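# Close both cupboard doors fully with a mobile arm

## Task

Get both of the cupboard's doors completely closed, without slamming either door in any direction and without the robot toppling or finishing tilted; a door that stays shut only because the robot is holding it does not count.

## Robot and tools

Robot: TidyBot++, a mobile base 0.54 m long, 0.50 m wide and 0.38 m high on four powered casters, carrying one seven-joint arm with a two-finger gripper. The shoulder sits 0.12 m ahead of the base centre, 0.68 m off the floor. Cameras: base_camera (pinhole, 644x364) and wrist_camera (fisheye, 644x476), the latter looking along the hand.

Frames: the base frame has its origin on the floor below the base centre, x forward, y left, z up. hand_pose is reported in this frame and marks the point between the finger pads; its z axis runs out along the fingers and the fingers close along its y axis. The odometry frame is the base frame as it was when the scene began. Heading is positive to the left, range -3.142 to 3.142.

execute_actions: argument "actions" is a list with zero or one action. An action may hold "base", "joints", or both, plus optional "speeds"; its motions start at once and may finish at different times. "base" holds exactly one relative move from the base's current spot, measured from the last reported state: {"translate_m": d} straight, forward positive, -2 to 2 m; {"strafe_m": d} sideways, left positive, -2 to 2 m; {"rotate_rad": d} in place, counter-clockwise from above positive, -6.3 to 6.3 rad. "joints" is a dictionary of absolute target angles keyed by name: joint_1_rad (any angle, whole arm about vertical, positive is clockwise from above, opposite to heading), joint_2_rad shoulder -2.249 to 2.249, joint_3_rad any angle (upper-arm roll), joint_4_rad elbow -2.579 to 2.579, joint_5_rad any angle (forearm roll), joint_6_rad wrist -2.099 to 2.099, joint_7_rad any angle (hand roll; with hand down, positive is counter-clockwise from above, and 1.57 puts the fingers opening left/right), all in radians; gripper_pos 0 (open, gap about 85 mm) to 1 (closed, squeezing roughly 96-120 N per finger). Continuous joints take the short way; for big turns send steps under half a revolution. "speeds" caps top speed for that action: translate_m and strafe_m 0.05-0.5 m/s, rotate_rad 0.1-1.57 rad/s (defaults are the maxima). A base move needing over 8.667 s at its cap is refused, and no action runs past 15 s. Unknown keys or out-of-range values get the whole call refused with no motion. Anything left out of an action may still be driving toward its previous target. "cameras" picks which images return: omitted, null or ["all"] gives both, [] gives none. An empty action list just reports state and images.

wait: "seconds" from 0 to 10; commands nothing and returns the same report. zoom_image: "camera" plus "region" [x0, y0, x1, y1] in pixels of that camera's latest full image, top-left origin, at most 504x504. finished_scene: "scene" is the number of the scene being ended; it is final and its result reports success and the next task. If a call reports a stop, later motion calls in the same reply are skipped.

Arm geometry: upper arm 0.42 m, forearm 0.31 m, hand 0.31 m to the hand point. With joint_1_rad = 0, joint_3_rad = 3.14, joint_5_rad = 0 the arm moves in the base's x-z plane; segment tilts from vertical (forward positive) are joint_2_rad, joint_2_rad - joint_4_rad, and joint_2_rad - joint_4_rad - joint_6_rad. Summing length times sine gives reach ahead of the shoulder, length times cosine gives height above it. The arm starts folded, hand down, protruding up to 0.08 m beyond the base front with the elbow up to 1.15 m high. A downward-pointing hand reaches at most about 0.94 m high, and only near the base.

Result lines: base_status and joint_status describe how the last accepted action ended. "done" for the base means the wheels turned the commanded amount, even if it slipped or was blocked short. "off_target" means it settled away from target and may keep pushing. "contact_stop" or "time_out" means the target was dropped and it holds in place. "joint command not followed" with a "cause:" line means a self-collision check withheld the arm targets (the gripper still moves); those targets may be retried later. on_its_own reports uncommanded motion. "ARM HIT" means the arm struck the base or itself; nothing prevents arm-base contact. motor_effort gives percent of maximum per motor, peak in brackets, with fixed bias and noise. base_odometry counts wheel turns, so slip looks like travel and drift accumulates. base_tilt is in degrees, forward and right positive, about 1 degree of bias. Motor temperatures are listed per arm joint.

Precision: friction leaves joints slightly off target while reporting done; to correct, resend each joint its previous command plus (wanted minus read). hand_pose may itself be 1-2 cm wrong; trust images. Held loads make the arm sag.

Avoid: slamming a door, so push doors slowly; catching the arm on something at about 0.8 m or higher while driving (tipping); horizontal shoves with a raised hand that lift wheels (retract the arm or back off to level the robot); driving the base into something with the arm (torque fault: arm and gripper freeze for 10 s, limits 104.5 N m for joints 1-4 and 51.3 N m for 5-7, warnings at 56.7 and 29.4); a blocked base keeps pushing hard. Motors heat under load: MOTOR HOT from 60 °C, and at 75 °C an OVER-TEMPERATURE FAULT lets the arm sink and marks unreached keys "limit_stop_at_motor_heat"; resend those targets. The robot holds its last command while you compose replies. Quicker robot motion is preferred.

Each tool is called in YAML: its name, and indented under it one key for each argument.

## Session

execute_actions:
  actions: []

Scene clock: 0.00 s.
Motor temperatures (°C, as the motors report them): [35 33 29 31 35 38 38]
base_odometry: x=+0.000 y=+0.000 heading=+0.000 (m, m, rad; odometry frame)
base_tilt: forward=-0.2 right=-0.6 (deg)
base_status: not commanded
joint_positions: joint_1_rad=+0.034 joint_2_rad=-0.319 joint_3_rad=+3.123 joint_4_rad=-2.550 joint_5_rad=+0.019 joint_6_rad=-0.850 joint_7_rad=+1.603 gripper_pos=+0.000
joint_status: not commanded
motor_effort: joint_1_rad=+0 joint_2_rad=-1 joint_3_rad=+1 joint_4_rad=+11 joint_5_rad=+1 joint_6_rad=+0 joint_7_rad=+0 (%)
hand_pose: x=+0.2539 y=-0.0060 z=+0.5778 quat_wxyz=(+0.011, +0.999, +0.014, +0.030) (m; base frame)
pictures: base_camera, wrist_camera
Images, in order (width x height): base_camera 644x364, wrist_camera 644x476.

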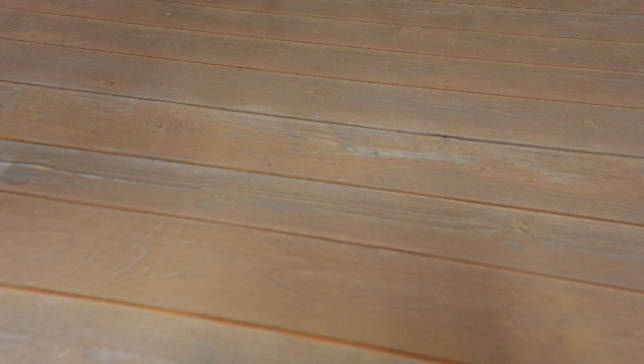

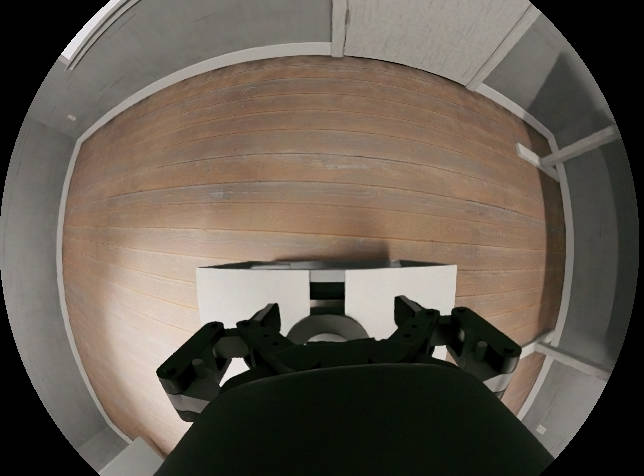

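execute_actions:
  actions:
    - {"base":{"rotate_rad":3.14},"joints":{"joint_6_rad":0.66,"gripper_pos":1}}

Scene clock: 18.07 s.
Motor temperatures (°C, as the motors report them): [35 33 29 31 35 38 38]
base_odometry: x=+0.000 y=+0.000 heading=+3.140 (m, m, rad; odometry frame)
base_tilt: forward=-0.2 right=-0.5 (deg)
base_status: done
joint_positions: joint_1_rad=+0.034 joint_2_rad=-0.319 joint_3_rad=+3.123 joint_4_rad=-2.547 joint_5_rad=+0.019 joint_6_rad=+0.653 joint_7_rad=+1.603 gripper_pos=+0.999
joint_status: all done
motor_effort: joint_1_rad=+0(1) joint_2_rad=-7(8) joint_3_rad=+1(2) joint_4_rad=+19(19) joint_5_rad=+0(0) joint_6_rad=+11(12) joint_7_rad=+0(0) (%)
hand_pose: x=+0.5470 y=-0.0011 z=+0.8880 quat_wxyz=(+0.021, +0.708, +0.017, +0.705) (m; base frame)
pictures: base_camera, wrist_camera
Images, in order (width x height): base_camera 644x364, wrist_camera 644x476.

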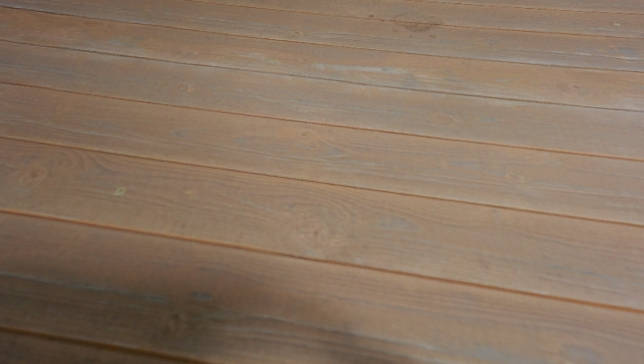

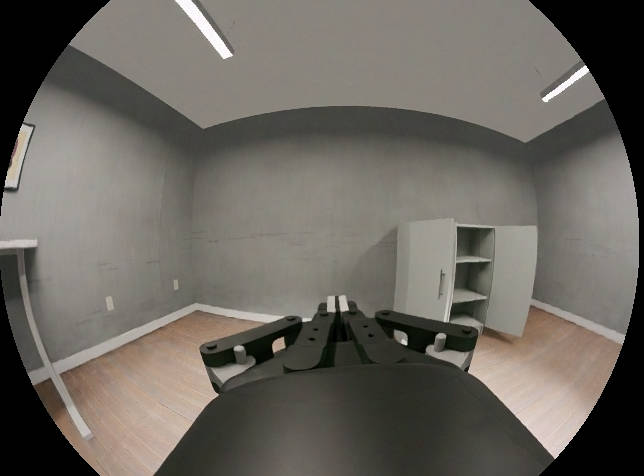

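execute_actions:
  actions:
    - {"base":{"rotate_rad":-0.22},"joints":{"joint_6_rad":0.0,"joint_1_rad":0}}

execute_actions:
  actions:
    - {"base":{"strafe_m":-0.9}}

Scene clock: 23.90 s.
Motor temperatures (°C, as the motors report them): [35 33 29 31 35 38 38]
base_odometry: x=+0.000 y=+0.000 heading=+2.920 (m, m, rad; odometry frame)
base_tilt: forward=-0.2 right=-0.5 (deg)
base_status: done
joint_positions: joint_1_rad=+0.017 joint_2_rad=-0.319 joint_3_rad=+3.123 joint_4_rad=-2.551 joint_5_rad=+0.019 joint_6_rad=+0.007 joint_7_rad=+1.603 gripper_pos=+0.999
joint_status: all done
motor_effort: joint_1_rad=+0(1) joint_2_rad=-6(8) joint_3_rad=+1(2) joint_4_rad=+18(20) joint_5_rad=+0(1) joint_6_rad=+9(10) joint_7_rad=+0(0) (%)
hand_pose: x=+0.4820 y=+0.0016 z=+0.6989 quat_wxyz=(+0.014, +0.896, +0.024, +0.442) (m; base frame)
pictures: base_camera, wrist_camera
Images, in order (width x height): base_camera 644x364, wrist_camera 644x476.

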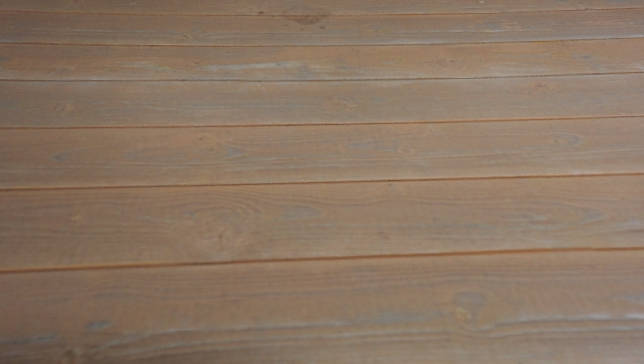

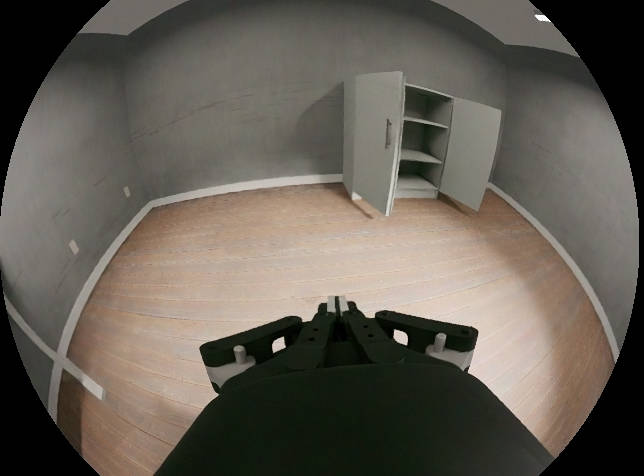

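Scene clock: 27.07 s.
Motor temperatures (°C, as the motors report them): [35 33 29 31 35 38 38]
base_odometry: x=+0.196 y=+0.879 heading=+2.921 (m, m, rad; odometry frame)
base_tilt: forward=-0.2 right=-0.5 (deg)
base_status: done
joint_positions: joint_1_rad=+0.015 joint_2_rad=-0.319 joint_3_rad=+3.123 joint_4_rad=-2.551 joint_5_rad=+0.019 joint_6_rad=+0.007 joint_7_rad=+1.603 gripper_pos=+0.999
joint_status: not commanded
motor_effort: joint_1_rad=+0(0) joint_2_rad=-6(6) joint_3_rad=+1(2) joint_4_rad=+18(19) joint_5_rad=+0(0) joint_6_rad=+9(9) joint_7_rad=+0(0) (%)
hand_pose: x=+0.4820 y=+0.0025 z=+0.6989 quat_wxyz=(+0.013, +0.896, +0.025, +0.442) (m; base frame)
pictures: base_camera, wrist_camera
Images, in order (width x height): base_camera 644x364, wrist_camera 644x476.

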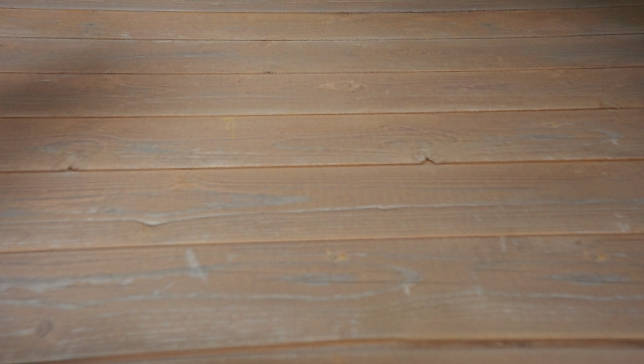

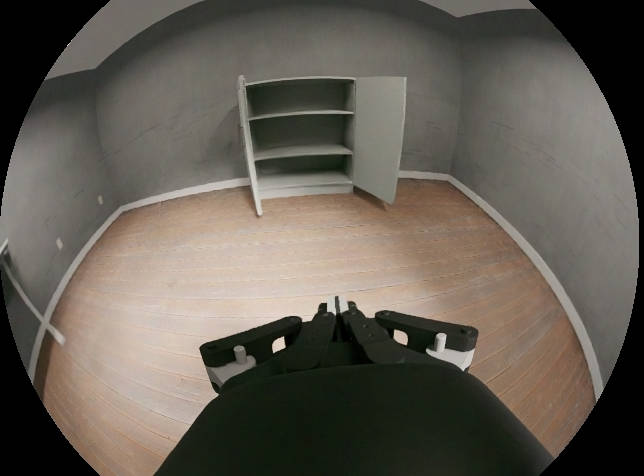

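execute_actions:
  actions:
    - {"base":{"strafe_m":-0.75},"joints":{"joint_2_rad":0.3,"joint_4_rad":-1.9,"joint_6_rad":0.63}}
  cameras: []

execute_actions:
  actions:
    - {"base":{"translate_m":0.85}}

Scene clock: 49.57 s.
Motor temperatures (°C, as the motors report them): [35 33 29 31 35 38 38]
base_odometry: x=+0.360 y=+1.611 heading=+2.922 (m, m, rad; odometry frame)
base_tilt: forward=-0.2 right=-0.5 (deg)
base_status: done
joint_positions: joint_1_rad=+0.010 joint_2_rad=+0.282 joint_3_rad=+3.124 joint_4_rad=-1.910 joint_5_rad=+0.019 joint_6_rad=+0.603 joint_7_rad=+1.603 gripper_pos=+0.999
joint_status: all done
motor_effort: joint_1_rad=+0(3) joint_2_rad=-31(32) joint_3_rad=+0(2) joint_4_rad=+20(19) joint_5_rad=+0(0) joint_6_rad=+11(11) joint_7_rad=+0(0) (%)
hand_pose: x=+0.8027 y=+0.0085 z=+0.8978 quat_wxyz=(+0.009, +0.713, +0.022, +0.701) (m; base frame)
pictures: none
No camera images: the call's "cameras" was empty. Leave "cameras" out to get every camera's image.

Scene clock: 52.63 s.
Motor temperatures (°C, as the motors report them): [35 33 29 32 35 38 38]
base_odometry: x=-0.470 y=+1.797 heading=+2.921 (m, m, rad; odometry frame)
base_tilt: forward=-0.2 right=-0.5 (deg)
base_status: done
joint_positions: joint_1_rad=+0.010 joint_2_rad=+0.285 joint_3_rad=+3.124 joint_4_rad=-1.907 joint_5_rad=+0.019 joint_6_rad=+0.605 joint_7_rad=+1.603 gripper_pos=+0.999
joint_status: not commanded
motor_effort: joint_1_rad=+0(1) joint_2_rad=-30(33) joint_3_rad=+0(1) joint_4_rad=+19(21) joint_5_rad=+0(0) joint_6_rad=+11(11) joint_7_rad=+0(0) (%)
hand_pose: x=+0.8040 y=+0.0086 z=+0.8980 quat_wxyz=(+0.009, +0.712, +0.022, +0.702) (m; base frame)
pictures: base_camera, wrist_camera
Images, in order (width x height): base_camera 644x364, wrist_camera 644x476.

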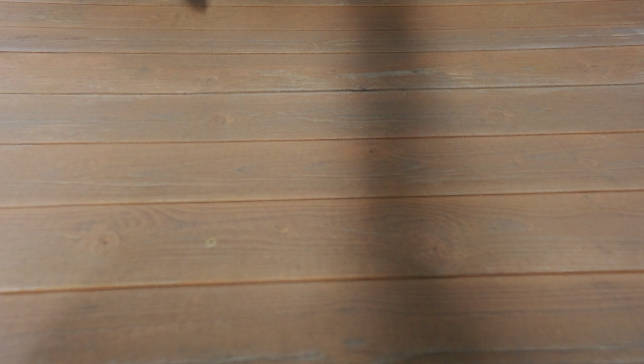

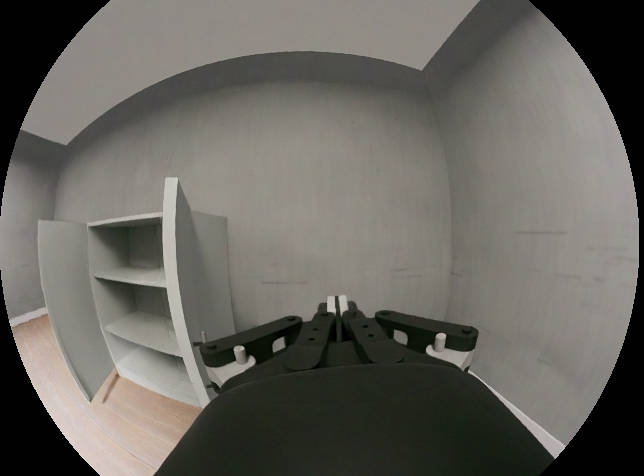

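execute_actions:
  actions:
    - {"base":{"translate_m":0.24}}
  cameras: []

execute_actions:
  actions:
    - {"base":{"strafe_m":0.4},"speeds":{"strafe_m":0.1}}

Scene clock: 60.87 s.
Motor temperatures (°C, as the motors report them): [35 33 29 32 35 38 38]
base_odometry: x=-0.704 y=+1.849 heading=+2.921 (m, m, rad; odometry frame)
base_tilt: forward=-0.2 right=-0.5 (deg)
base_status: done
joint_positions: joint_1_rad=+0.010 joint_2_rad=+0.290 joint_3_rad=+3.124 joint_4_rad=-1.905 joint_5_rad=+0.019 joint_6_rad=+0.606 joint_7_rad=+1.603 gripper_pos=+0.999
joint_status: not commanded
motor_effort: joint_1_rad=+0(2) joint_2_rad=-30(34) joint_3_rad=+0(0) joint_4_rad=+19(20) joint_5_rad=+0(0) joint_6_rad=+10(11) joint_7_rad=+0(0) (%)
hand_pose: x=+0.8055 y=+0.0086 z=+0.8956 quat_wxyz=(+0.008, +0.713, +0.022, +0.700) (m; base frame)
pictures: none
No camera images: the call's "cameras" was empty. Leave "cameras" out to get every camera's image.

Scene clock: 65.43 s.
Motor temperatures (°C, as the motors report them): [35 33 29 32 35 39 38]
base_odometry: x=-0.792 y=+1.459 heading=+2.921 (m, m, rad; odometry frame)
base_tilt: forward=-0.2 right=-0.5 (deg)
base_status: done
joint_positions: joint_1_rad=+0.101 joint_2_rad=+0.252 joint_3_rad=+3.200 joint_4_rad=-1.959 joint_5_rad=+0.013 joint_6_rad=+0.623 joint_7_rad=+1.603 gripper_pos=+0.999
joint_status: not commanded
motor_effort: joint_1_rad=-19(23) joint_2_rad=-18(35) joint_3_rad=-13(16) joint_4_rad=+31(32) joint_5_rad=+6(7) joint_6_rad=+8(12) joint_7_rad=+3(4) (%)
hand_pose: x=+0.7807 y=-0.0980 z=+0.8961 quat_wxyz=(+0.072, +0.712, -0.033, +0.697) (m; base frame)
pictures: base_camera, wrist_camera
Images, in order (width x height): base_camera 644x364, wrist_camera 644x476.

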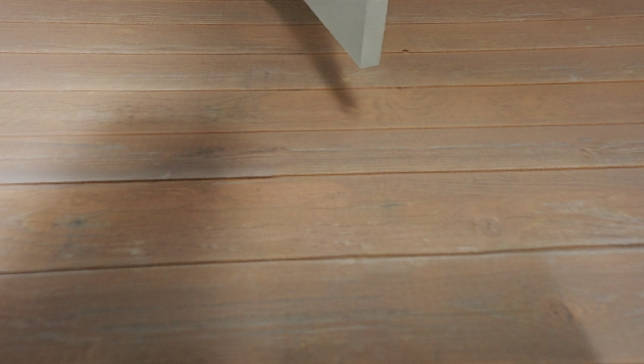

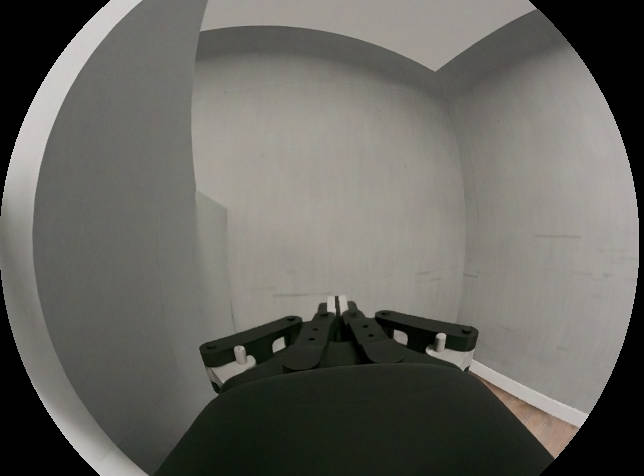

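execute_actions:
  actions:
    - {"base":{"translate_m":-0.04},"speeds":{"translate_m":0.05}}
  cameras: []

execute_actions:
  actions:
    - {"base":{"strafe_m":0.15},"speeds":{"strafe_m":0.07}}

Scene clock: 74.70 s.
Motor temperatures (°C, as the motors report them): [35 33 29 32 35 39 38]
base_odometry: x=-0.753 y=+1.450 heading=+2.921 (m, m, rad; odometry frame)
base_tilt: forward=-0.2 right=-0.5 (deg)
base_status: done
joint_positions: joint_1_rad=+0.008 joint_2_rad=+0.278 joint_3_rad=+3.130 joint_4_rad=-1.907 joint_5_rad=+0.013 joint_6_rad=+0.624 joint_7_rad=+1.603 gripper_pos=+0.999
joint_status: not commanded
motor_effort: joint_1_rad=+0(18) joint_2_rad=-30(34) joint_3_rad=+0(13) joint_4_rad=+19(29) joint_5_rad=+0(6) joint_6_rad=+11(11) joint_7_rad=+0(3) (%)
hand_pose: x=+0.8025 y=+0.0052 z=+0.9083 quat_wxyz=(+0.010, +0.703, +0.018, +0.710) (m; base frame)
pictures: none
No camera images: the call's "cameras" was empty. Leave "cameras" out to get every camera's image.

Scene clock: 77.33 s.
Motor temperatures (°C, as the motors report them): [35 33 29 32 35 39 38]
base_odometry: x=-0.786 y=+1.304 heading=+2.921 (m, m, rad; odometry frame)
base_tilt: forward=-0.2 right=-0.5 (deg)
base_status: done
joint_positions: joint_1_rad=+0.005 joint_2_rad=+0.278 joint_3_rad=+3.129 joint_4_rad=-1.907 joint_5_rad=+0.013 joint_6_rad=+0.624 joint_7_rad=+1.603 gripper_pos=+0.999
joint_status: not commanded
motor_effort: joint_1_rad=+0(5) joint_2_rad=-30(32) joint_3_rad=+0(3) joint_4_rad=+20(20) joint_5_rad=+0(1) joint_6_rad=+10(11) joint_7_rad=+0(1) (%)
hand_pose: x=+0.8025 y=+0.0074 z=+0.9083 quat_wxyz=(+0.009, +0.703, +0.019, +0.710) (m; base frame)
pictures: base_camera, wrist_camera
Images, in order (width x height): base_camera 644x364, wrist_camera 644x476.

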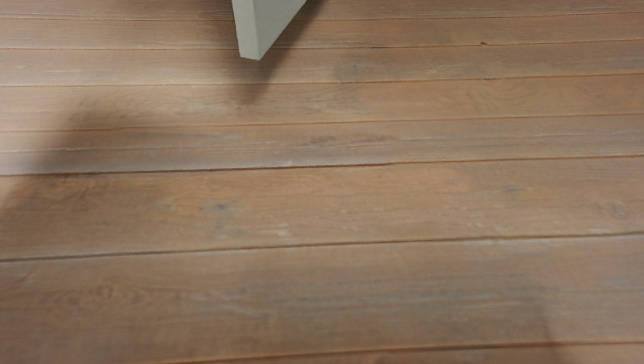

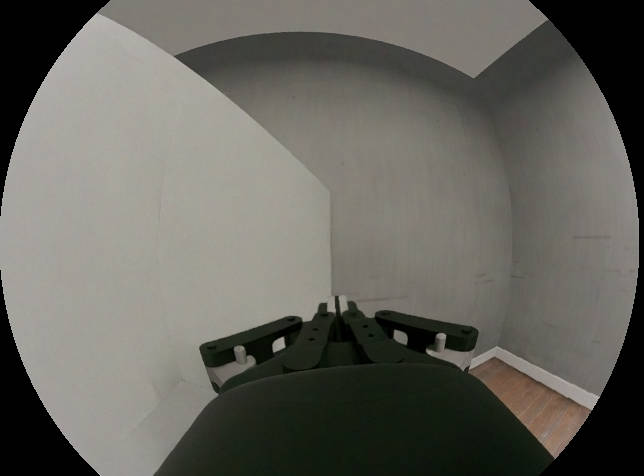

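execute_actions:
  actions:
    - {"base":{"strafe_m":0.26},"speeds":{"strafe_m":0.1}}

execute_actions:
  actions:
    - {"base":{"translate_m":0.2},"speeds":{"translate_m":0.07}}

Scene clock: 85.80 s.
Motor temperatures (°C, as the motors report them): [35 33 29 32 35 39 38]
base_odometry: x=-0.842 y=+1.050 heading=+2.921 (m, m, rad; odometry frame)
base_tilt: forward=-0.2 right=-0.5 (deg)
base_status: done
joint_positions: joint_1_rad=+0.003 joint_2_rad=+0.278 joint_3_rad=+3.128 joint_4_rad=-1.907 joint_5_rad=+0.013 joint_6_rad=+0.624 joint_7_rad=+1.603 gripper_pos=+0.999
joint_status: not commanded
motor_effort: joint_1_rad=+0(7) joint_2_rad=-31(32) joint_3_rad=+0(6) joint_4_rad=+19(20) joint_5_rad=+0(2) joint_6_rad=+11(11) joint_7_rad=+0(0) (%)
hand_pose: x=+0.8025 y=+0.0101 z=+0.9082 quat_wxyz=(+0.007, +0.703, +0.020, +0.710) (m; base frame)
pictures: base_camera, wrist_camera
Images, in order (width x height): base_camera 644x364, wrist_camera 644x476.

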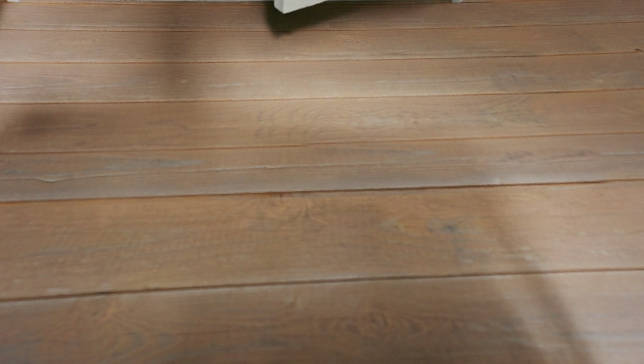

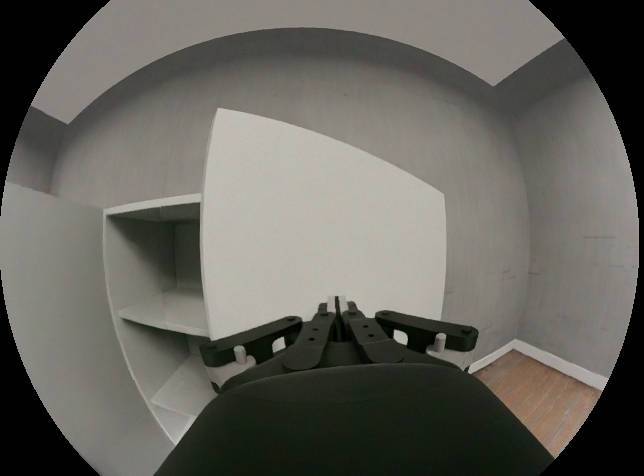

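Scene clock: 89.17 s.
Motor temperatures (°C, as the motors report them): [35 33 29 32 35 39 38]
base_odometry: x=-1.038 y=+1.093 heading=+2.922 (m, m, rad; odometry frame)
base_tilt: forward=-0.2 right=-0.5 (deg)
base_status: done
joint_positions: joint_1_rad=+0.003 joint_2_rad=+0.282 joint_3_rad=+3.128 joint_4_rad=-1.906 joint_5_rad=+0.013 joint_6_rad=+0.624 joint_7_rad=+1.603 gripper_pos=+0.999
joint_status: not commanded
motor_effort: joint_1_rad=+0(3) joint_2_rad=-31(33) joint_3_rad=+0(2) joint_4_rad=+19(22) joint_5_rad=+0(1) joint_6_rad=+11(11) joint_7_rad=+0(0) (%)
hand_pose: x=+0.8034 y=+0.0101 z=+0.9061 quat_wxyz=(+0.007, +0.705, +0.020, +0.709) (m; base frame)
pictures: base_camera, wrist_camera
Images, in order (width x height): base_camera 644x364, wrist_camera 644x476.

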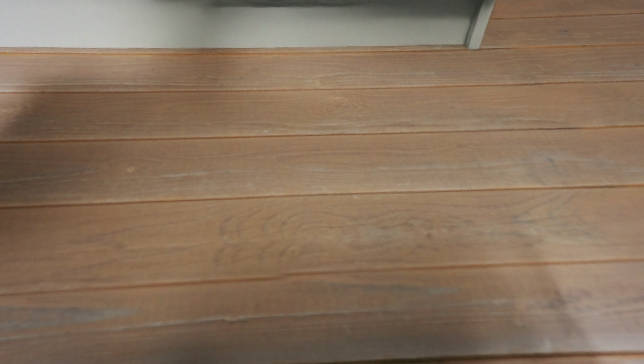

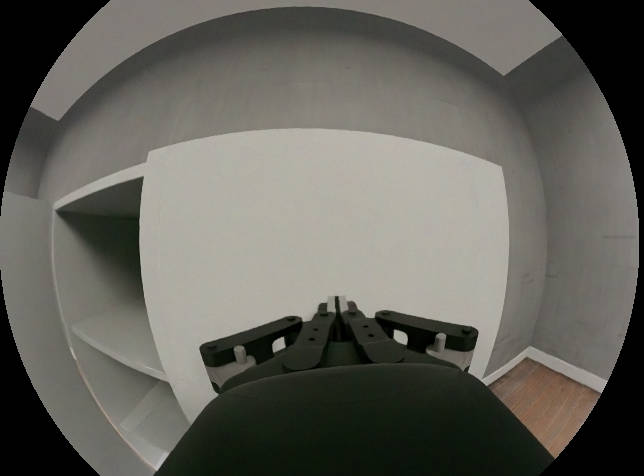

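execute_actions:
  actions:
    - {"base":{"translate_m":0.06},"speeds":{"translate_m":0.05}}

Scene clock: 94.57 s.
Motor temperatures (°C, as the motors report them): [35 33 29 32 35 39 38]
base_odometry: x=-1.095 y=+1.106 heading=+2.922 (m, m, rad; odometry frame)
base_tilt: forward=-0.2 right=-0.5 (deg)
base_status: done
joint_positions: joint_1_rad=+0.003 joint_2_rad=+0.187 joint_3_rad=+3.127 joint_4_rad=-2.019 joint_5_rad=+0.013 joint_6_rad=+0.624 joint_7_rad=+1.603 gripper_pos=+0.999
joint_status: not commanded
motor_effort: joint_1_rad=+0(1) joint_2_rad=-5(32) joint_3_rad=+2(2) joint_4_rad=+41(44) joint_5_rad=-1(1) joint_6_rad=+13(15) joint_7_rad=+0(0) (%)
hand_pose: x=+0.7612 y=+0.0106 z=+0.9053 quat_wxyz=(+0.007, +0.711, +0.021, +0.703) (m; base frame)
pictures: base_camera, wrist_camera
Images, in order (width x height): base_camera 644x364, wrist_camera 644x476.

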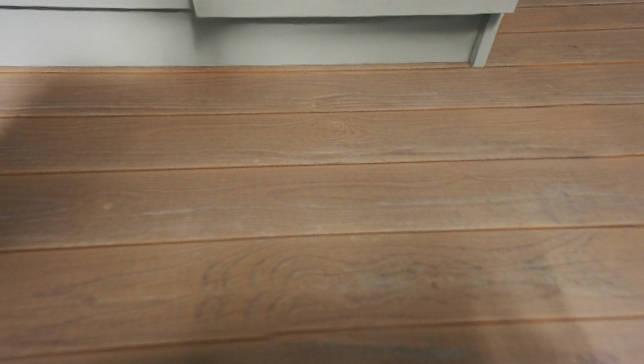

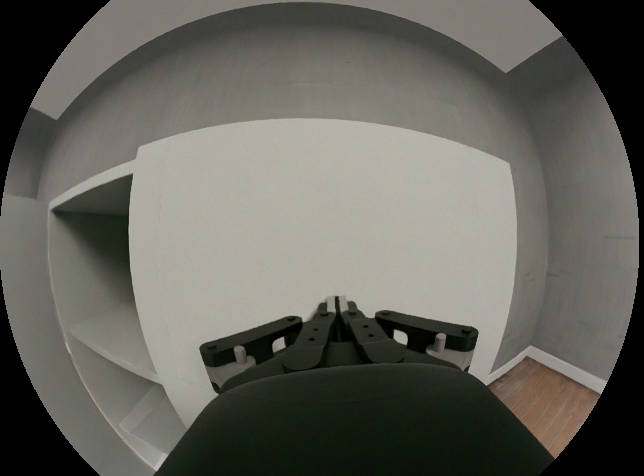

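Shut. Now the left door.

execute_actions:
  actions:
    - {"base":{"translate_m":-0.55}}
  cameras: []

execute_actions:
  actions:
    - {"base":{"strafe_m":0.62}}

execute_actions:
  actions:
    - {"base":{"translate_m":0.27}}

Scene clock: 103.80 s.
Motor temperatures (°C, as the motors report them): [35 34 29 32 35 39 38]
base_odometry: x=-0.558 y=+0.986 heading=+2.921 (m, m, rad; odometry frame)
base_tilt: forward=-0.2 right=-0.5 (deg)
base_status: done
joint_positions: joint_1_rad=+0.002 joint_2_rad=+0.301 joint_3_rad=+3.126 joint_4_rad=-1.896 joint_5_rad=+0.013 joint_6_rad=+0.624 joint_7_rad=+1.603 gripper_pos=+0.999
joint_status: not commanded
motor_effort: joint_1_rad=+0(4) joint_2_rad=-32(35) joint_3_rad=+0(2) joint_4_rad=+20(40) joint_5_rad=+0(0) joint_6_rad=+11(15) joint_7_rad=+0(0) (%)
hand_pose: x=+0.8096 y=+0.0112 z=+0.8985 quat_wxyz=(+0.006, +0.708, +0.020, +0.706) (m; base frame)
pictures: none
No camera images: the call's "cameras" was empty. Leave "cameras" out to get every camera's image.

Scene clock: 106.43 s.
Motor temperatures (°C, as the motors report them): [35 34 29 32 35 39 38]
base_odometry: x=-0.694 y=+0.381 heading=+2.921 (m, m, rad; odometry frame)
base_tilt: forward=-0.2 right=-0.5 (deg)
base_status: done
joint_positions: joint_1_rad=+0.114 joint_2_rad=+0.252 joint_3_rad=+3.220 joint_4_rad=-1.955 joint_5_rad=-0.010 joint_6_rad=+0.624 joint_7_rad=+1.603 gripper_pos=+0.999
joint_status: not commanded
motor_effort: joint_1_rad=-23(25) joint_2_rad=-18(33) joint_3_rad=-17(19) joint_4_rad=+30(33) joint_5_rad=+10(10) joint_6_rad=+12(13) joint_7_rad=+0(1) (%)
hand_pose: x=+0.7774 y=-0.1225 z=+0.8987 quat_wxyz=(+0.084, +0.709, -0.054, +0.698) (m; base frame)
pictures: base_camera, wrist_camera
Images, in order (width x height): base_camera 644x364, wrist_camera 644x476.

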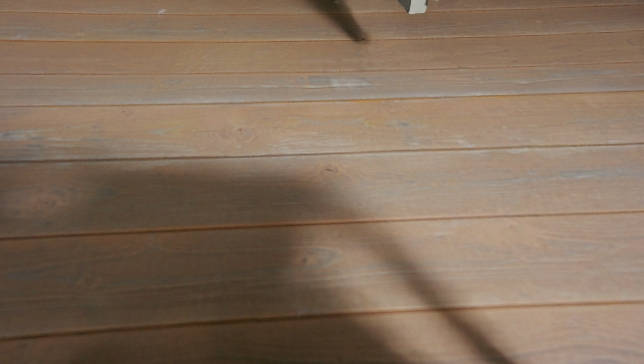

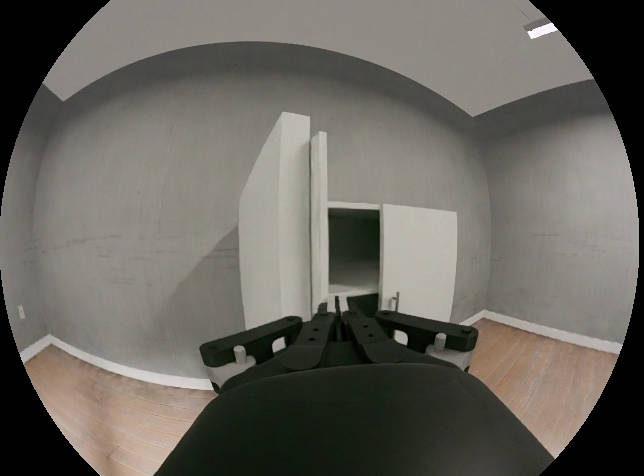

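Scene clock: 108.27 s.
Motor temperatures (°C, as the motors report them): [35 34 29 32 35 39 38]
base_odometry: x=-0.957 y=+0.440 heading=+2.920 (m, m, rad; odometry frame)
base_tilt: forward=-0.2 right=-0.5 (deg)
base_status: done
joint_positions: joint_1_rad=+0.284 joint_2_rad=+0.272 joint_3_rad=+3.365 joint_4_rad=-1.936 joint_5_rad=-0.098 joint_6_rad=+0.624 joint_7_rad=+1.603 gripper_pos=+0.999
joint_status: not commanded
motor_effort: joint_1_rad=-55(57) joint_2_rad=-29(30) joint_3_rad=-42(44) joint_4_rad=+25(34) joint_5_rad=+22(24) joint_6_rad=+12(14) joint_7_rad=+0(0) (%)
hand_pose: x=+0.7125 y=-0.3272 z=+0.8993 quat_wxyz=(+0.198, +0.683, -0.191, +0.677) (m; base frame)
pictures: base_camera, wrist_camera
Images, in order (width x height): base_camera 644x364, wrist_camera 644x476.

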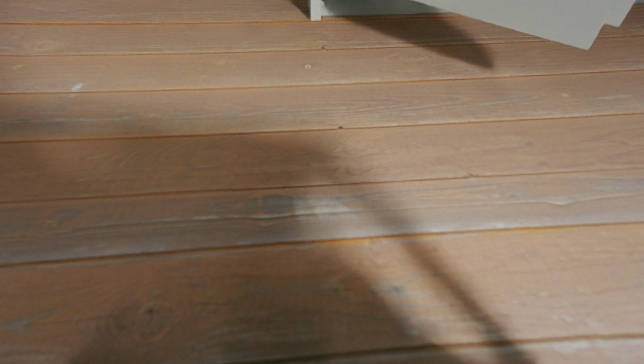

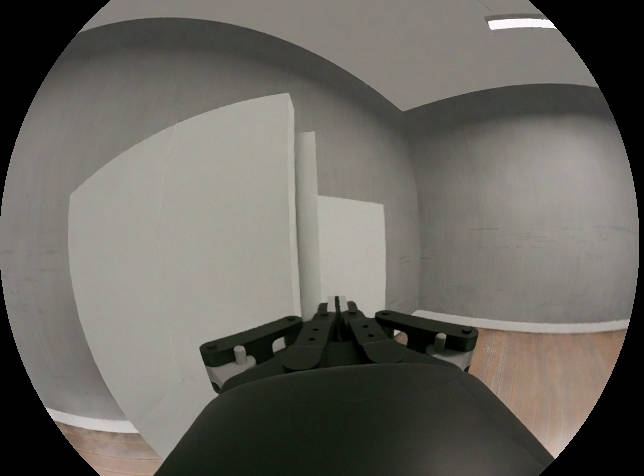

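execute_actions:
  actions:
    - {"base":{"strafe_m":-0.38},"speeds":{"strafe_m":0.2}}
  cameras: []

execute_actions:
  actions:
    - {"base":{"translate_m":-0.2}}

Scene clock: 117.90 s.
Motor temperatures (°C, as the motors report them): [36 34 29 33 35 39 38]
base_odometry: x=-0.873 y=+0.811 heading=+2.921 (m, m, rad; odometry frame)
base_tilt: forward=-0.2 right=-0.5 (deg)
base_status: done
joint_positions: joint_1_rad=+0.006 joint_2_rad=+0.279 joint_3_rad=+3.128 joint_4_rad=-1.910 joint_5_rad=-0.020 joint_6_rad=+0.624 joint_7_rad=+1.603 gripper_pos=+0.999
joint_status: not commanded
motor_effort: joint_1_rad=+0(53) joint_2_rad=-30(32) joint_3_rad=+0(41) joint_4_rad=+20(25) joint_5_rad=+0(22) joint_6_rad=+11(14) joint_7_rad=+0(0) (%)
hand_pose: x=+0.8021 y=+0.0020 z=+0.9060 quat_wxyz=(+0.006, +0.705, +0.003, +0.709) (m; base frame)
pictures: none
No camera images: the call's "cameras" was empty. Leave "cameras" out to get every camera's image.

Scene clock: 119.53 s.
Motor temperatures (°C, as the motors report them): [36 34 29 33 35 39 38]
base_odometry: x=-0.678 y=+0.767 heading=+2.921 (m, m, rad; odometry frame)
base_tilt: forward=-0.2 right=-0.5 (deg)
base_status: done
joint_positions: joint_1_rad=+0.006 joint_2_rad=+0.283 joint_3_rad=+3.128 joint_4_rad=-1.908 joint_5_rad=-0.020 joint_6_rad=+0.624 joint_7_rad=+1.603 gripper_pos=+0.999
joint_status: not commanded
motor_effort: joint_1_rad=+0(1) joint_2_rad=-31(33) joint_3_rad=+0(1) joint_4_rad=+19(21) joint_5_rad=+0(0) joint_6_rad=+11(11) joint_7_rad=+0(0) (%)
hand_pose: x=+0.8034 y=+0.0020 z=+0.9044 quat_wxyz=(+0.006, +0.706, +0.003, +0.708) (m; base frame)
pictures: base_camera, wrist_camera
Images, in order (width x height): base_camera 644x364, wrist_camera 644x476.

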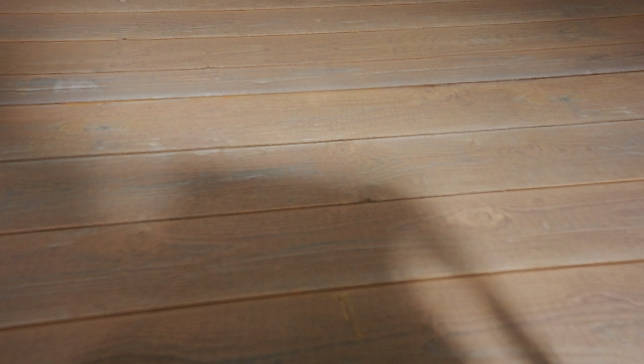

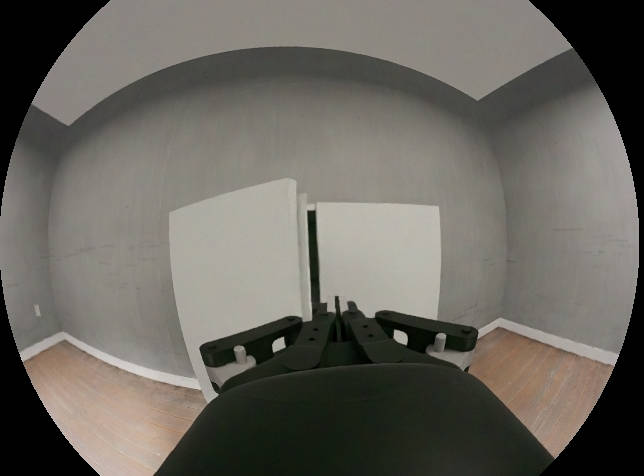

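execute_actions:
  actions:
    - {"base":{"strafe_m":-0.63},"joints":{"joint_2_rad":1.0,"joint_4_rad":-1.7,"joint_6_rad":1.13,"gripper_pos":0.3}}
  cameras: []

execute_actions:
  actions:
    - {"base":{"rotate_rad":0.45}}

Scene clock: 132.90 s.
Motor temperatures (°C, as the motors report them): [36 34 29 33 35 39 38]
base_odometry: x=-0.540 y=+1.382 heading=+2.921 (m, m, rad; odometry frame)
base_tilt: forward=-0.2 right=-0.5 (deg)
base_status: done
joint_positions: joint_1_rad=+0.005 joint_2_rad=+0.986 joint_3_rad=+3.127 joint_4_rad=-1.712 joint_5_rad=-0.020 joint_6_rad=+1.102 joint_7_rad=+1.603 gripper_pos=+0.300
joint_status: all done
motor_effort: joint_1_rad=-1(4) joint_2_rad=-46(48) joint_3_rad=-1(2) joint_4_rad=+13(20) joint_5_rad=+0(1) joint_6_rad=+10(11) joint_7_rad=+0(0) (%)
hand_pose: x=+0.9160 y=-0.0006 z=+0.6230 quat_wxyz=(+0.009, +0.716, -0.001, +0.698) (m; base frame)
pictures: none
No camera images: the call's "cameras" was empty. Leave "cameras" out to get every camera's image.

Scene clock: 134.63 s.
Motor temperatures (°C, as the motors report them): [36 34 29 33 35 39 38]
base_odometry: x=-0.540 y=+1.382 heading=-2.912 (m, m, rad; odometry frame)
base_tilt: forward=-0.2 right=-0.5 (deg)
base_status: done
joint_positions: joint_1_rad=-0.003 joint_2_rad=+0.986 joint_3_rad=+3.117 joint_4_rad=-1.709 joint_5_rad=-0.011 joint_6_rad=+1.103 joint_7_rad=+1.603 gripper_pos=+0.300
joint_status: not commanded
motor_effort: joint_1_rad=+0(7) joint_2_rad=-45(47) joint_3_rad=+0(3) joint_4_rad=+13(13) joint_5_rad=+1(1) joint_6_rad=+11(11) joint_7_rad=+0(0) (%)
hand_pose: x=+0.9167 y=+0.0130 z=+0.6247 quat_wxyz=(+0.000, +0.714, +0.005, +0.700) (m; base frame)
pictures: base_camera, wrist_camera
Images, in order (width x height): base_camera 644x364, wrist_camera 644x476.

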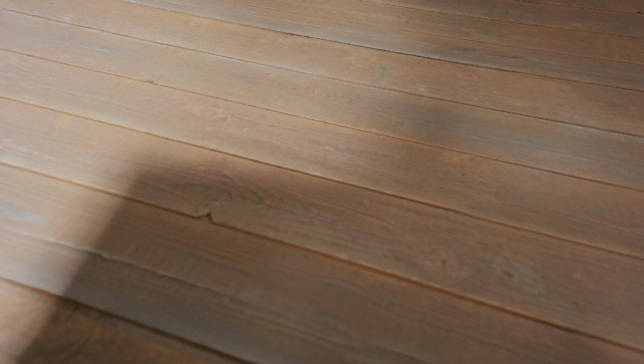

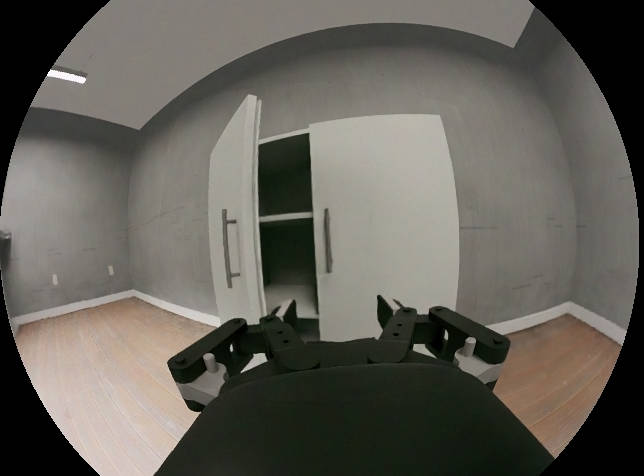

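Raise about 5 cm and approach.

execute_actions:
  actions:
    - {"base":{"translate_m":0.3},"joints":{"joint_2_rad":0.88,"joint_6_rad":1.03}}
  cameras: ["wrist_camera"]

Scene clock: 140.67 s.
Motor temperatures (°C, as the motors report them): [36 34 29 33 35 39 38]
base_odometry: x=-0.832 y=+1.314 heading=-2.912 (m, m, rad; odometry frame)
base_tilt: forward=-0.2 right=-0.5 (deg)
base_status: done
joint_positions: joint_1_rad=-0.003 joint_2_rad=+0.887 joint_3_rad=+3.117 joint_4_rad=-1.706 joint_5_rad=-0.011 joint_6_rad=+1.057 joint_7_rad=+1.603 gripper_pos=+0.300
joint_status: all done
motor_effort: joint_1_rad=+0(1) joint_2_rad=-45(48) joint_3_rad=+0(1) joint_4_rad=+15(15) joint_5_rad=+1(1) joint_6_rad=+11(11) joint_7_rad=+0(0) (%)
hand_pose: x=+0.9199 y=+0.0134 z=+0.6908 quat_wxyz=(-0.001, +0.695, +0.005, +0.719) (m; base frame)
pictures: wrist_camera
Images, in order (width x height): wrist_camera 644x476.

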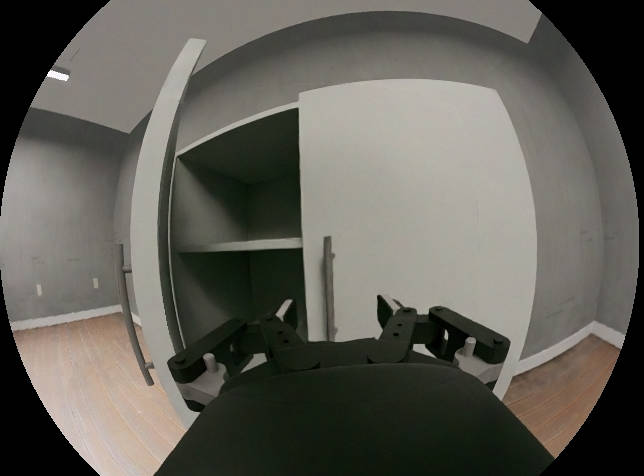

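execute_actions:
  actions:
    - {"base":{"translate_m":0.13},"speeds":{"translate_m":0.1}}
  cameras: ["wrist_camera"]

execute_actions:
  actions:
    - {"joints":{"gripper_pos":1}}
  cameras: ["wrist_camera"]

Scene clock: 148.57 s.
Motor temperatures (°C, as the motors report them): [36 35 29 33 35 39 38]
base_odometry: x=-0.959 y=+1.284 heading=-2.911 (m, m, rad; odometry frame)
base_tilt: forward=-0.2 right=-0.5 (deg)
base_status: done
joint_positions: joint_1_rad=-0.003 joint_2_rad=+0.887 joint_3_rad=+3.117 joint_4_rad=-1.705 joint_5_rad=-0.011 joint_6_rad=+1.056 joint_7_rad=+1.603 gripper_pos=+0.300
joint_status: not commanded
motor_effort: joint_1_rad=+0(2) joint_2_rad=-44(47) joint_3_rad=-1(2) joint_4_rad=+15(16) joint_5_rad=+0(1) joint_6_rad=+10(11) joint_7_rad=+0(0) (%)
hand_pose: x=+0.9202 y=+0.0134 z=+0.6910 quat_wxyz=(-0.001, +0.694, +0.005, +0.720) (m; base frame)
pictures: wrist_camera
Images, in order (width x height): wrist_camera 644x476.

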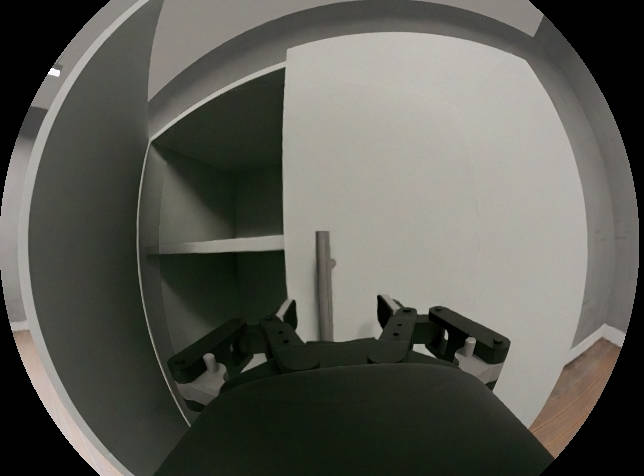

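Scene clock: 149.50 s.
Motor temperatures (°C, as the motors report them): [36 35 29 33 35 39 38]
base_odometry: x=-0.959 y=+1.284 heading=-2.911 (m, m, rad; odometry frame)
base_tilt: forward=-0.2 right=-0.5 (deg)
base_status: not commanded
joint_positions: joint_1_rad=-0.003 joint_2_rad=+0.887 joint_3_rad=+3.117 joint_4_rad=-1.705 joint_5_rad=-0.011 joint_6_rad=+1.056 joint_7_rad=+1.603 gripper_pos=+0.999
joint_status: all done
motor_effort: joint_1_rad=+0(0) joint_2_rad=-45(45) joint_3_rad=+0(1) joint_4_rad=+15(15) joint_5_rad=+0(0) joint_6_rad=+10(11) joint_7_rad=+0(0) (%)
hand_pose: x=+0.9202 y=+0.0134 z=+0.6910 quat_wxyz=(-0.001, +0.694, +0.005, +0.720) (m; base frame)
pictures: wrist_camera
Images, in order (width x height): wrist_camera 644x476.

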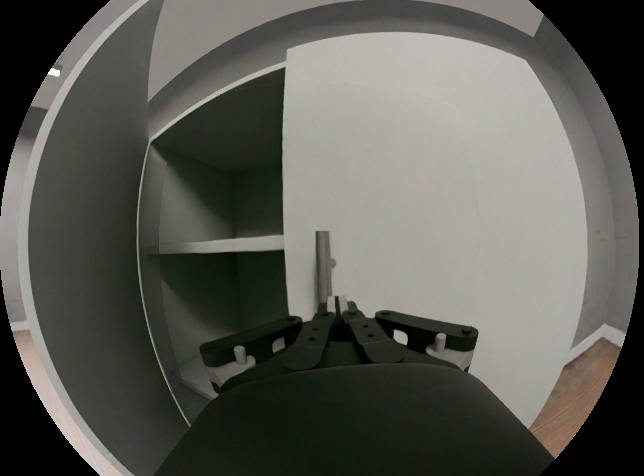

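execute_actions:
  actions:
    - {"base":{"translate_m":0.035},"speeds":{"translate_m":0.05},"joints":{"gripper_pos":0.45}}
  cameras: ["wrist_camera"]

execute_actions:
  actions:
    - {"joints":{"gripper_pos":1}}
  cameras: ["wrist_camera"]

Scene clock: 156.80 s.
Motor temperatures (°C, as the motors report them): [36 35 29 33 35 39 38]
base_odometry: x=-0.993 y=+1.276 heading=-2.911 (m, m, rad; odometry frame)
base_tilt: forward=-0.2 right=-0.5 (deg)
base_status: done
joint_positions: joint_1_rad=-0.003 joint_2_rad=+0.887 joint_3_rad=+3.117 joint_4_rad=-1.705 joint_5_rad=-0.011 joint_6_rad=+1.056 joint_7_rad=+1.603 gripper_pos=+0.450
joint_status: all done
motor_effort: joint_1_rad=+0(2) joint_2_rad=-44(47) joint_3_rad=-1(2) joint_4_rad=+14(16) joint_5_rad=+0(0) joint_6_rad=+10(11) joint_7_rad=+0(0) (%)
hand_pose: x=+0.9202 y=+0.0134 z=+0.6911 quat_wxyz=(-0.001, +0.694, +0.005, +0.719) (m; base frame)
pictures: wrist_camera
Images, in order (width x height): wrist_camera 644x476.

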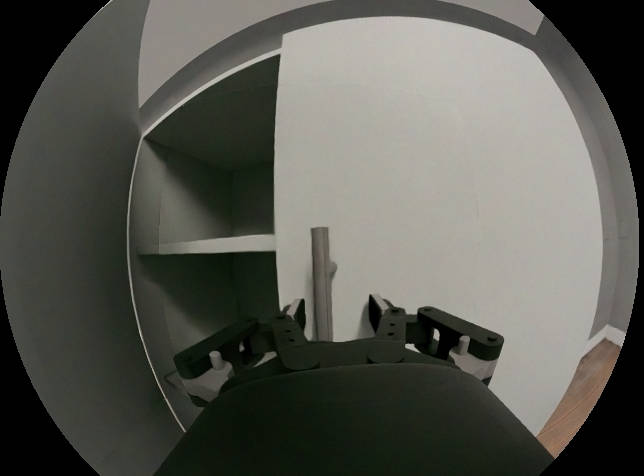

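Scene clock: 157.63 s.
Motor temperatures (°C, as the motors report them): [36 35 29 33 35 39 38]
base_odometry: x=-0.993 y=+1.276 heading=-2.911 (m, m, rad; odometry frame)
base_tilt: forward=-0.2 right=-0.5 (deg)
base_status: not commanded
joint_positions: joint_1_rad=-0.011 joint_2_rad=+0.887 joint_3_rad=+3.114 joint_4_rad=-1.705 joint_5_rad=-0.003 joint_6_rad=+1.056 joint_7_rad=+1.603 gripper_pos=+0.900
joint_status: gripper_pos off_target (ended at +0.900, target +1.000)
motor_effort: joint_1_rad=+1(8) joint_2_rad=-43(45) joint_3_rad=+0(4) joint_4_rad=+16(18) joint_5_rad=+1(4) joint_6_rad=+10(11) joint_7_rad=+1(1) (%)
hand_pose: x=+0.9199 y=+0.0231 z=+0.6909 quat_wxyz=(-0.006, +0.695, +0.012, +0.719) (m; base frame)
pictures: wrist_camera
Images, in order (width x height): wrist_camera 644x476.

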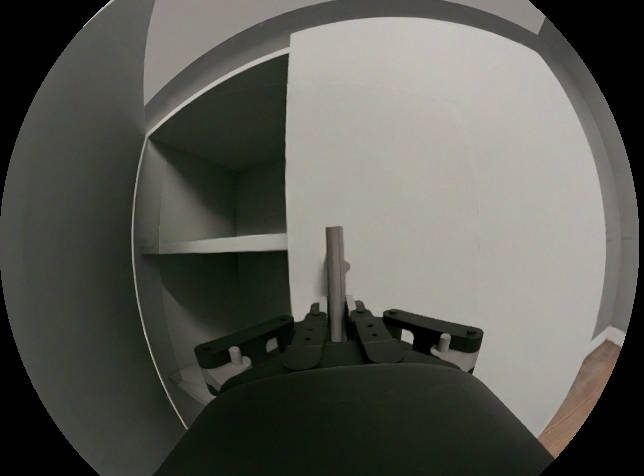

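execute_actions:
  actions:
    - {"base":{"translate_m":-0.25},"speeds":{"translate_m":0.08}}
  cameras: ["wrist_camera"]

execute_actions:
  actions:
    - {"joints":{"gripper_pos":0.5}}
  cameras: []

execute_actions:
  actions:
    - {"base":{"translate_m":-0.1}}
  cameras: []

execute_actions:
  actions:
    - {"base":{"rotate_rad":-0.36},"joints":{"joint_2_rad":0.3,"joint_4_rad":-1.9,"joint_6_rad":0.63,"gripper_pos":1}}

Scene clock: 168.17 s.
Motor temperatures (°C, as the motors report them): [36 36 29 32 35 39 38]
base_odometry: x=-0.750 y=+1.333 heading=-2.911 (m, m, rad; odometry frame)
base_tilt: forward=-0.2 right=-0.5 (deg)
base_status: done
joint_positions: joint_1_rad=+0.031 joint_2_rad=+0.888 joint_3_rad=+3.132 joint_4_rad=-1.695 joint_5_rad=-0.002 joint_6_rad=+1.045 joint_7_rad=+1.603 gripper_pos=+0.903
joint_status: not commanded
motor_effort: joint_1_rad=-6(9) joint_2_rad=-45(52) joint_3_rad=-3(5) joint_4_rad=+13(16) joint_5_rad=+4(5) joint_6_rad=+11(15) joint_7_rad=+2(2) (%)
hand_pose: x=+0.9230 y=-0.0191 z=+0.6909 quat_wxyz=(+0.018, +0.696, -0.001, +0.718) (m; base frame)
pictures: wrist_camera
Images, in order (width x height): wrist_camera 644x476.

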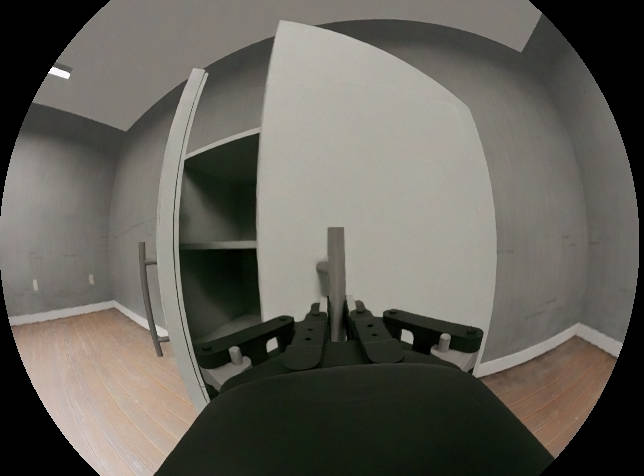

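Scene clock: 169.00 s.
Motor temperatures (°C, as the motors report them): [36 36 29 32 35 39 38]
base_odometry: x=-0.750 y=+1.333 heading=-2.911 (m, m, rad; odometry frame)
base_tilt: forward=-0.2 right=-0.5 (deg)
base_status: not commanded
joint_positions: joint_1_rad=+0.012 joint_2_rad=+0.888 joint_3_rad=+3.131 joint_4_rad=-1.696 joint_5_rad=-0.002 joint_6_rad=+1.045 joint_7_rad=+1.603 gripper_pos=+0.500
joint_status: all done
motor_effort: joint_1_rad=+0(7) joint_2_rad=-44(46) joint_3_rad=+0(4) joint_4_rad=+15(15) joint_5_rad=+0(3) joint_6_rad=+11(11) joint_7_rad=+0(2) (%)
hand_pose: x=+0.9229 y=-0.0036 z=+0.6904 quat_wxyz=(+0.011, +0.696, +0.005, +0.718) (m; base frame)
pictures: none
No camera images: the call's "cameras" was empty. Leave "cameras" out to get every camera's image.

Scene clock: 170.27 s.
Motor temperatures (°C, as the motors report them): [36 36 29 32 35 39 38]
base_odometry: x=-0.652 y=+1.355 heading=-2.911 (m, m, rad; odometry frame)
base_tilt: forward=-0.2 right=-0.5 (deg)
base_status: done
joint_positions: joint_1_rad=+0.012 joint_2_rad=+0.888 joint_3_rad=+3.131 joint_4_rad=-1.698 joint_5_rad=-0.002 joint_6_rad=+1.045 joint_7_rad=+1.603 gripper_pos=+0.500
joint_status: not commanded
motor_effort: joint_1_rad=+0(1) joint_2_rad=-45(47) joint_3_rad=+0(1) joint_4_rad=+15(16) joint_5_rad=+0(0) joint_6_rad=+11(11) joint_7_rad=+0(0) (%)
hand_pose: x=+0.9224 y=-0.0035 z=+0.6895 quat_wxyz=(+0.011, +0.697, +0.005, +0.717) (m; base frame)
pictures: none
No camera images: the call's "cameras" was empty. Leave "cameras" out to get every camera's image.

Scene clock: 172.13 s.
Motor temperatures (°C, as the motors report them): [36 36 29 32 35 39 38]
base_odometry: x=-0.652 y=+1.356 heading=+3.013 (m, m, rad; odometry frame)
base_tilt: forward=-0.2 right=-0.5 (deg)
base_status: done
joint_positions: joint_1_rad=+0.004 joint_2_rad=+0.315 joint_3_rad=+3.127 joint_4_rad=-1.889 joint_5_rad=-0.002 joint_6_rad=+0.657 joint_7_rad=+1.603 gripper_pos=+0.999
joint_status: all done
motor_effort: joint_1_rad=+0(8) joint_2_rad=-32(47) joint_3_rad=+0(5) joint_4_rad=+19(20) joint_5_rad=+1(2) joint_6_rad=+11(11) joint_7_rad=+0(0) (%)
hand_pose: x=+0.8139 y=+0.0070 z=+0.9034 quat_wxyz=(+0.006, +0.698, +0.012, +0.716) (m; base frame)
pictures: base_camera, wrist_camera
Images, in order (width x height): base_camera 644x364, wrist_camera 644x476.

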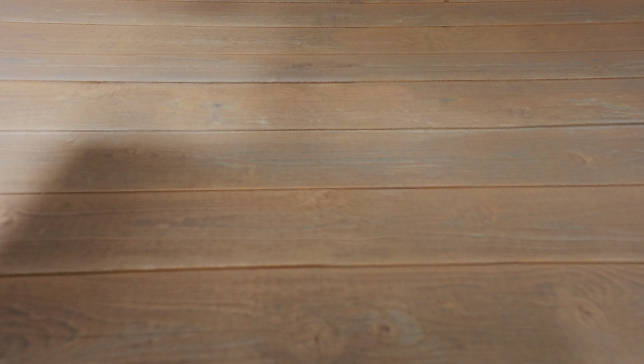

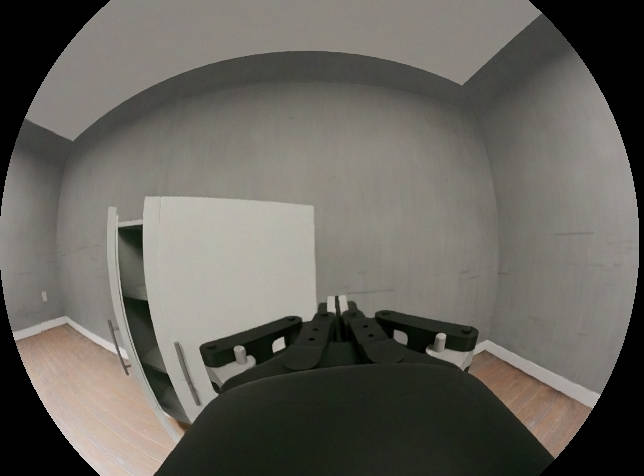

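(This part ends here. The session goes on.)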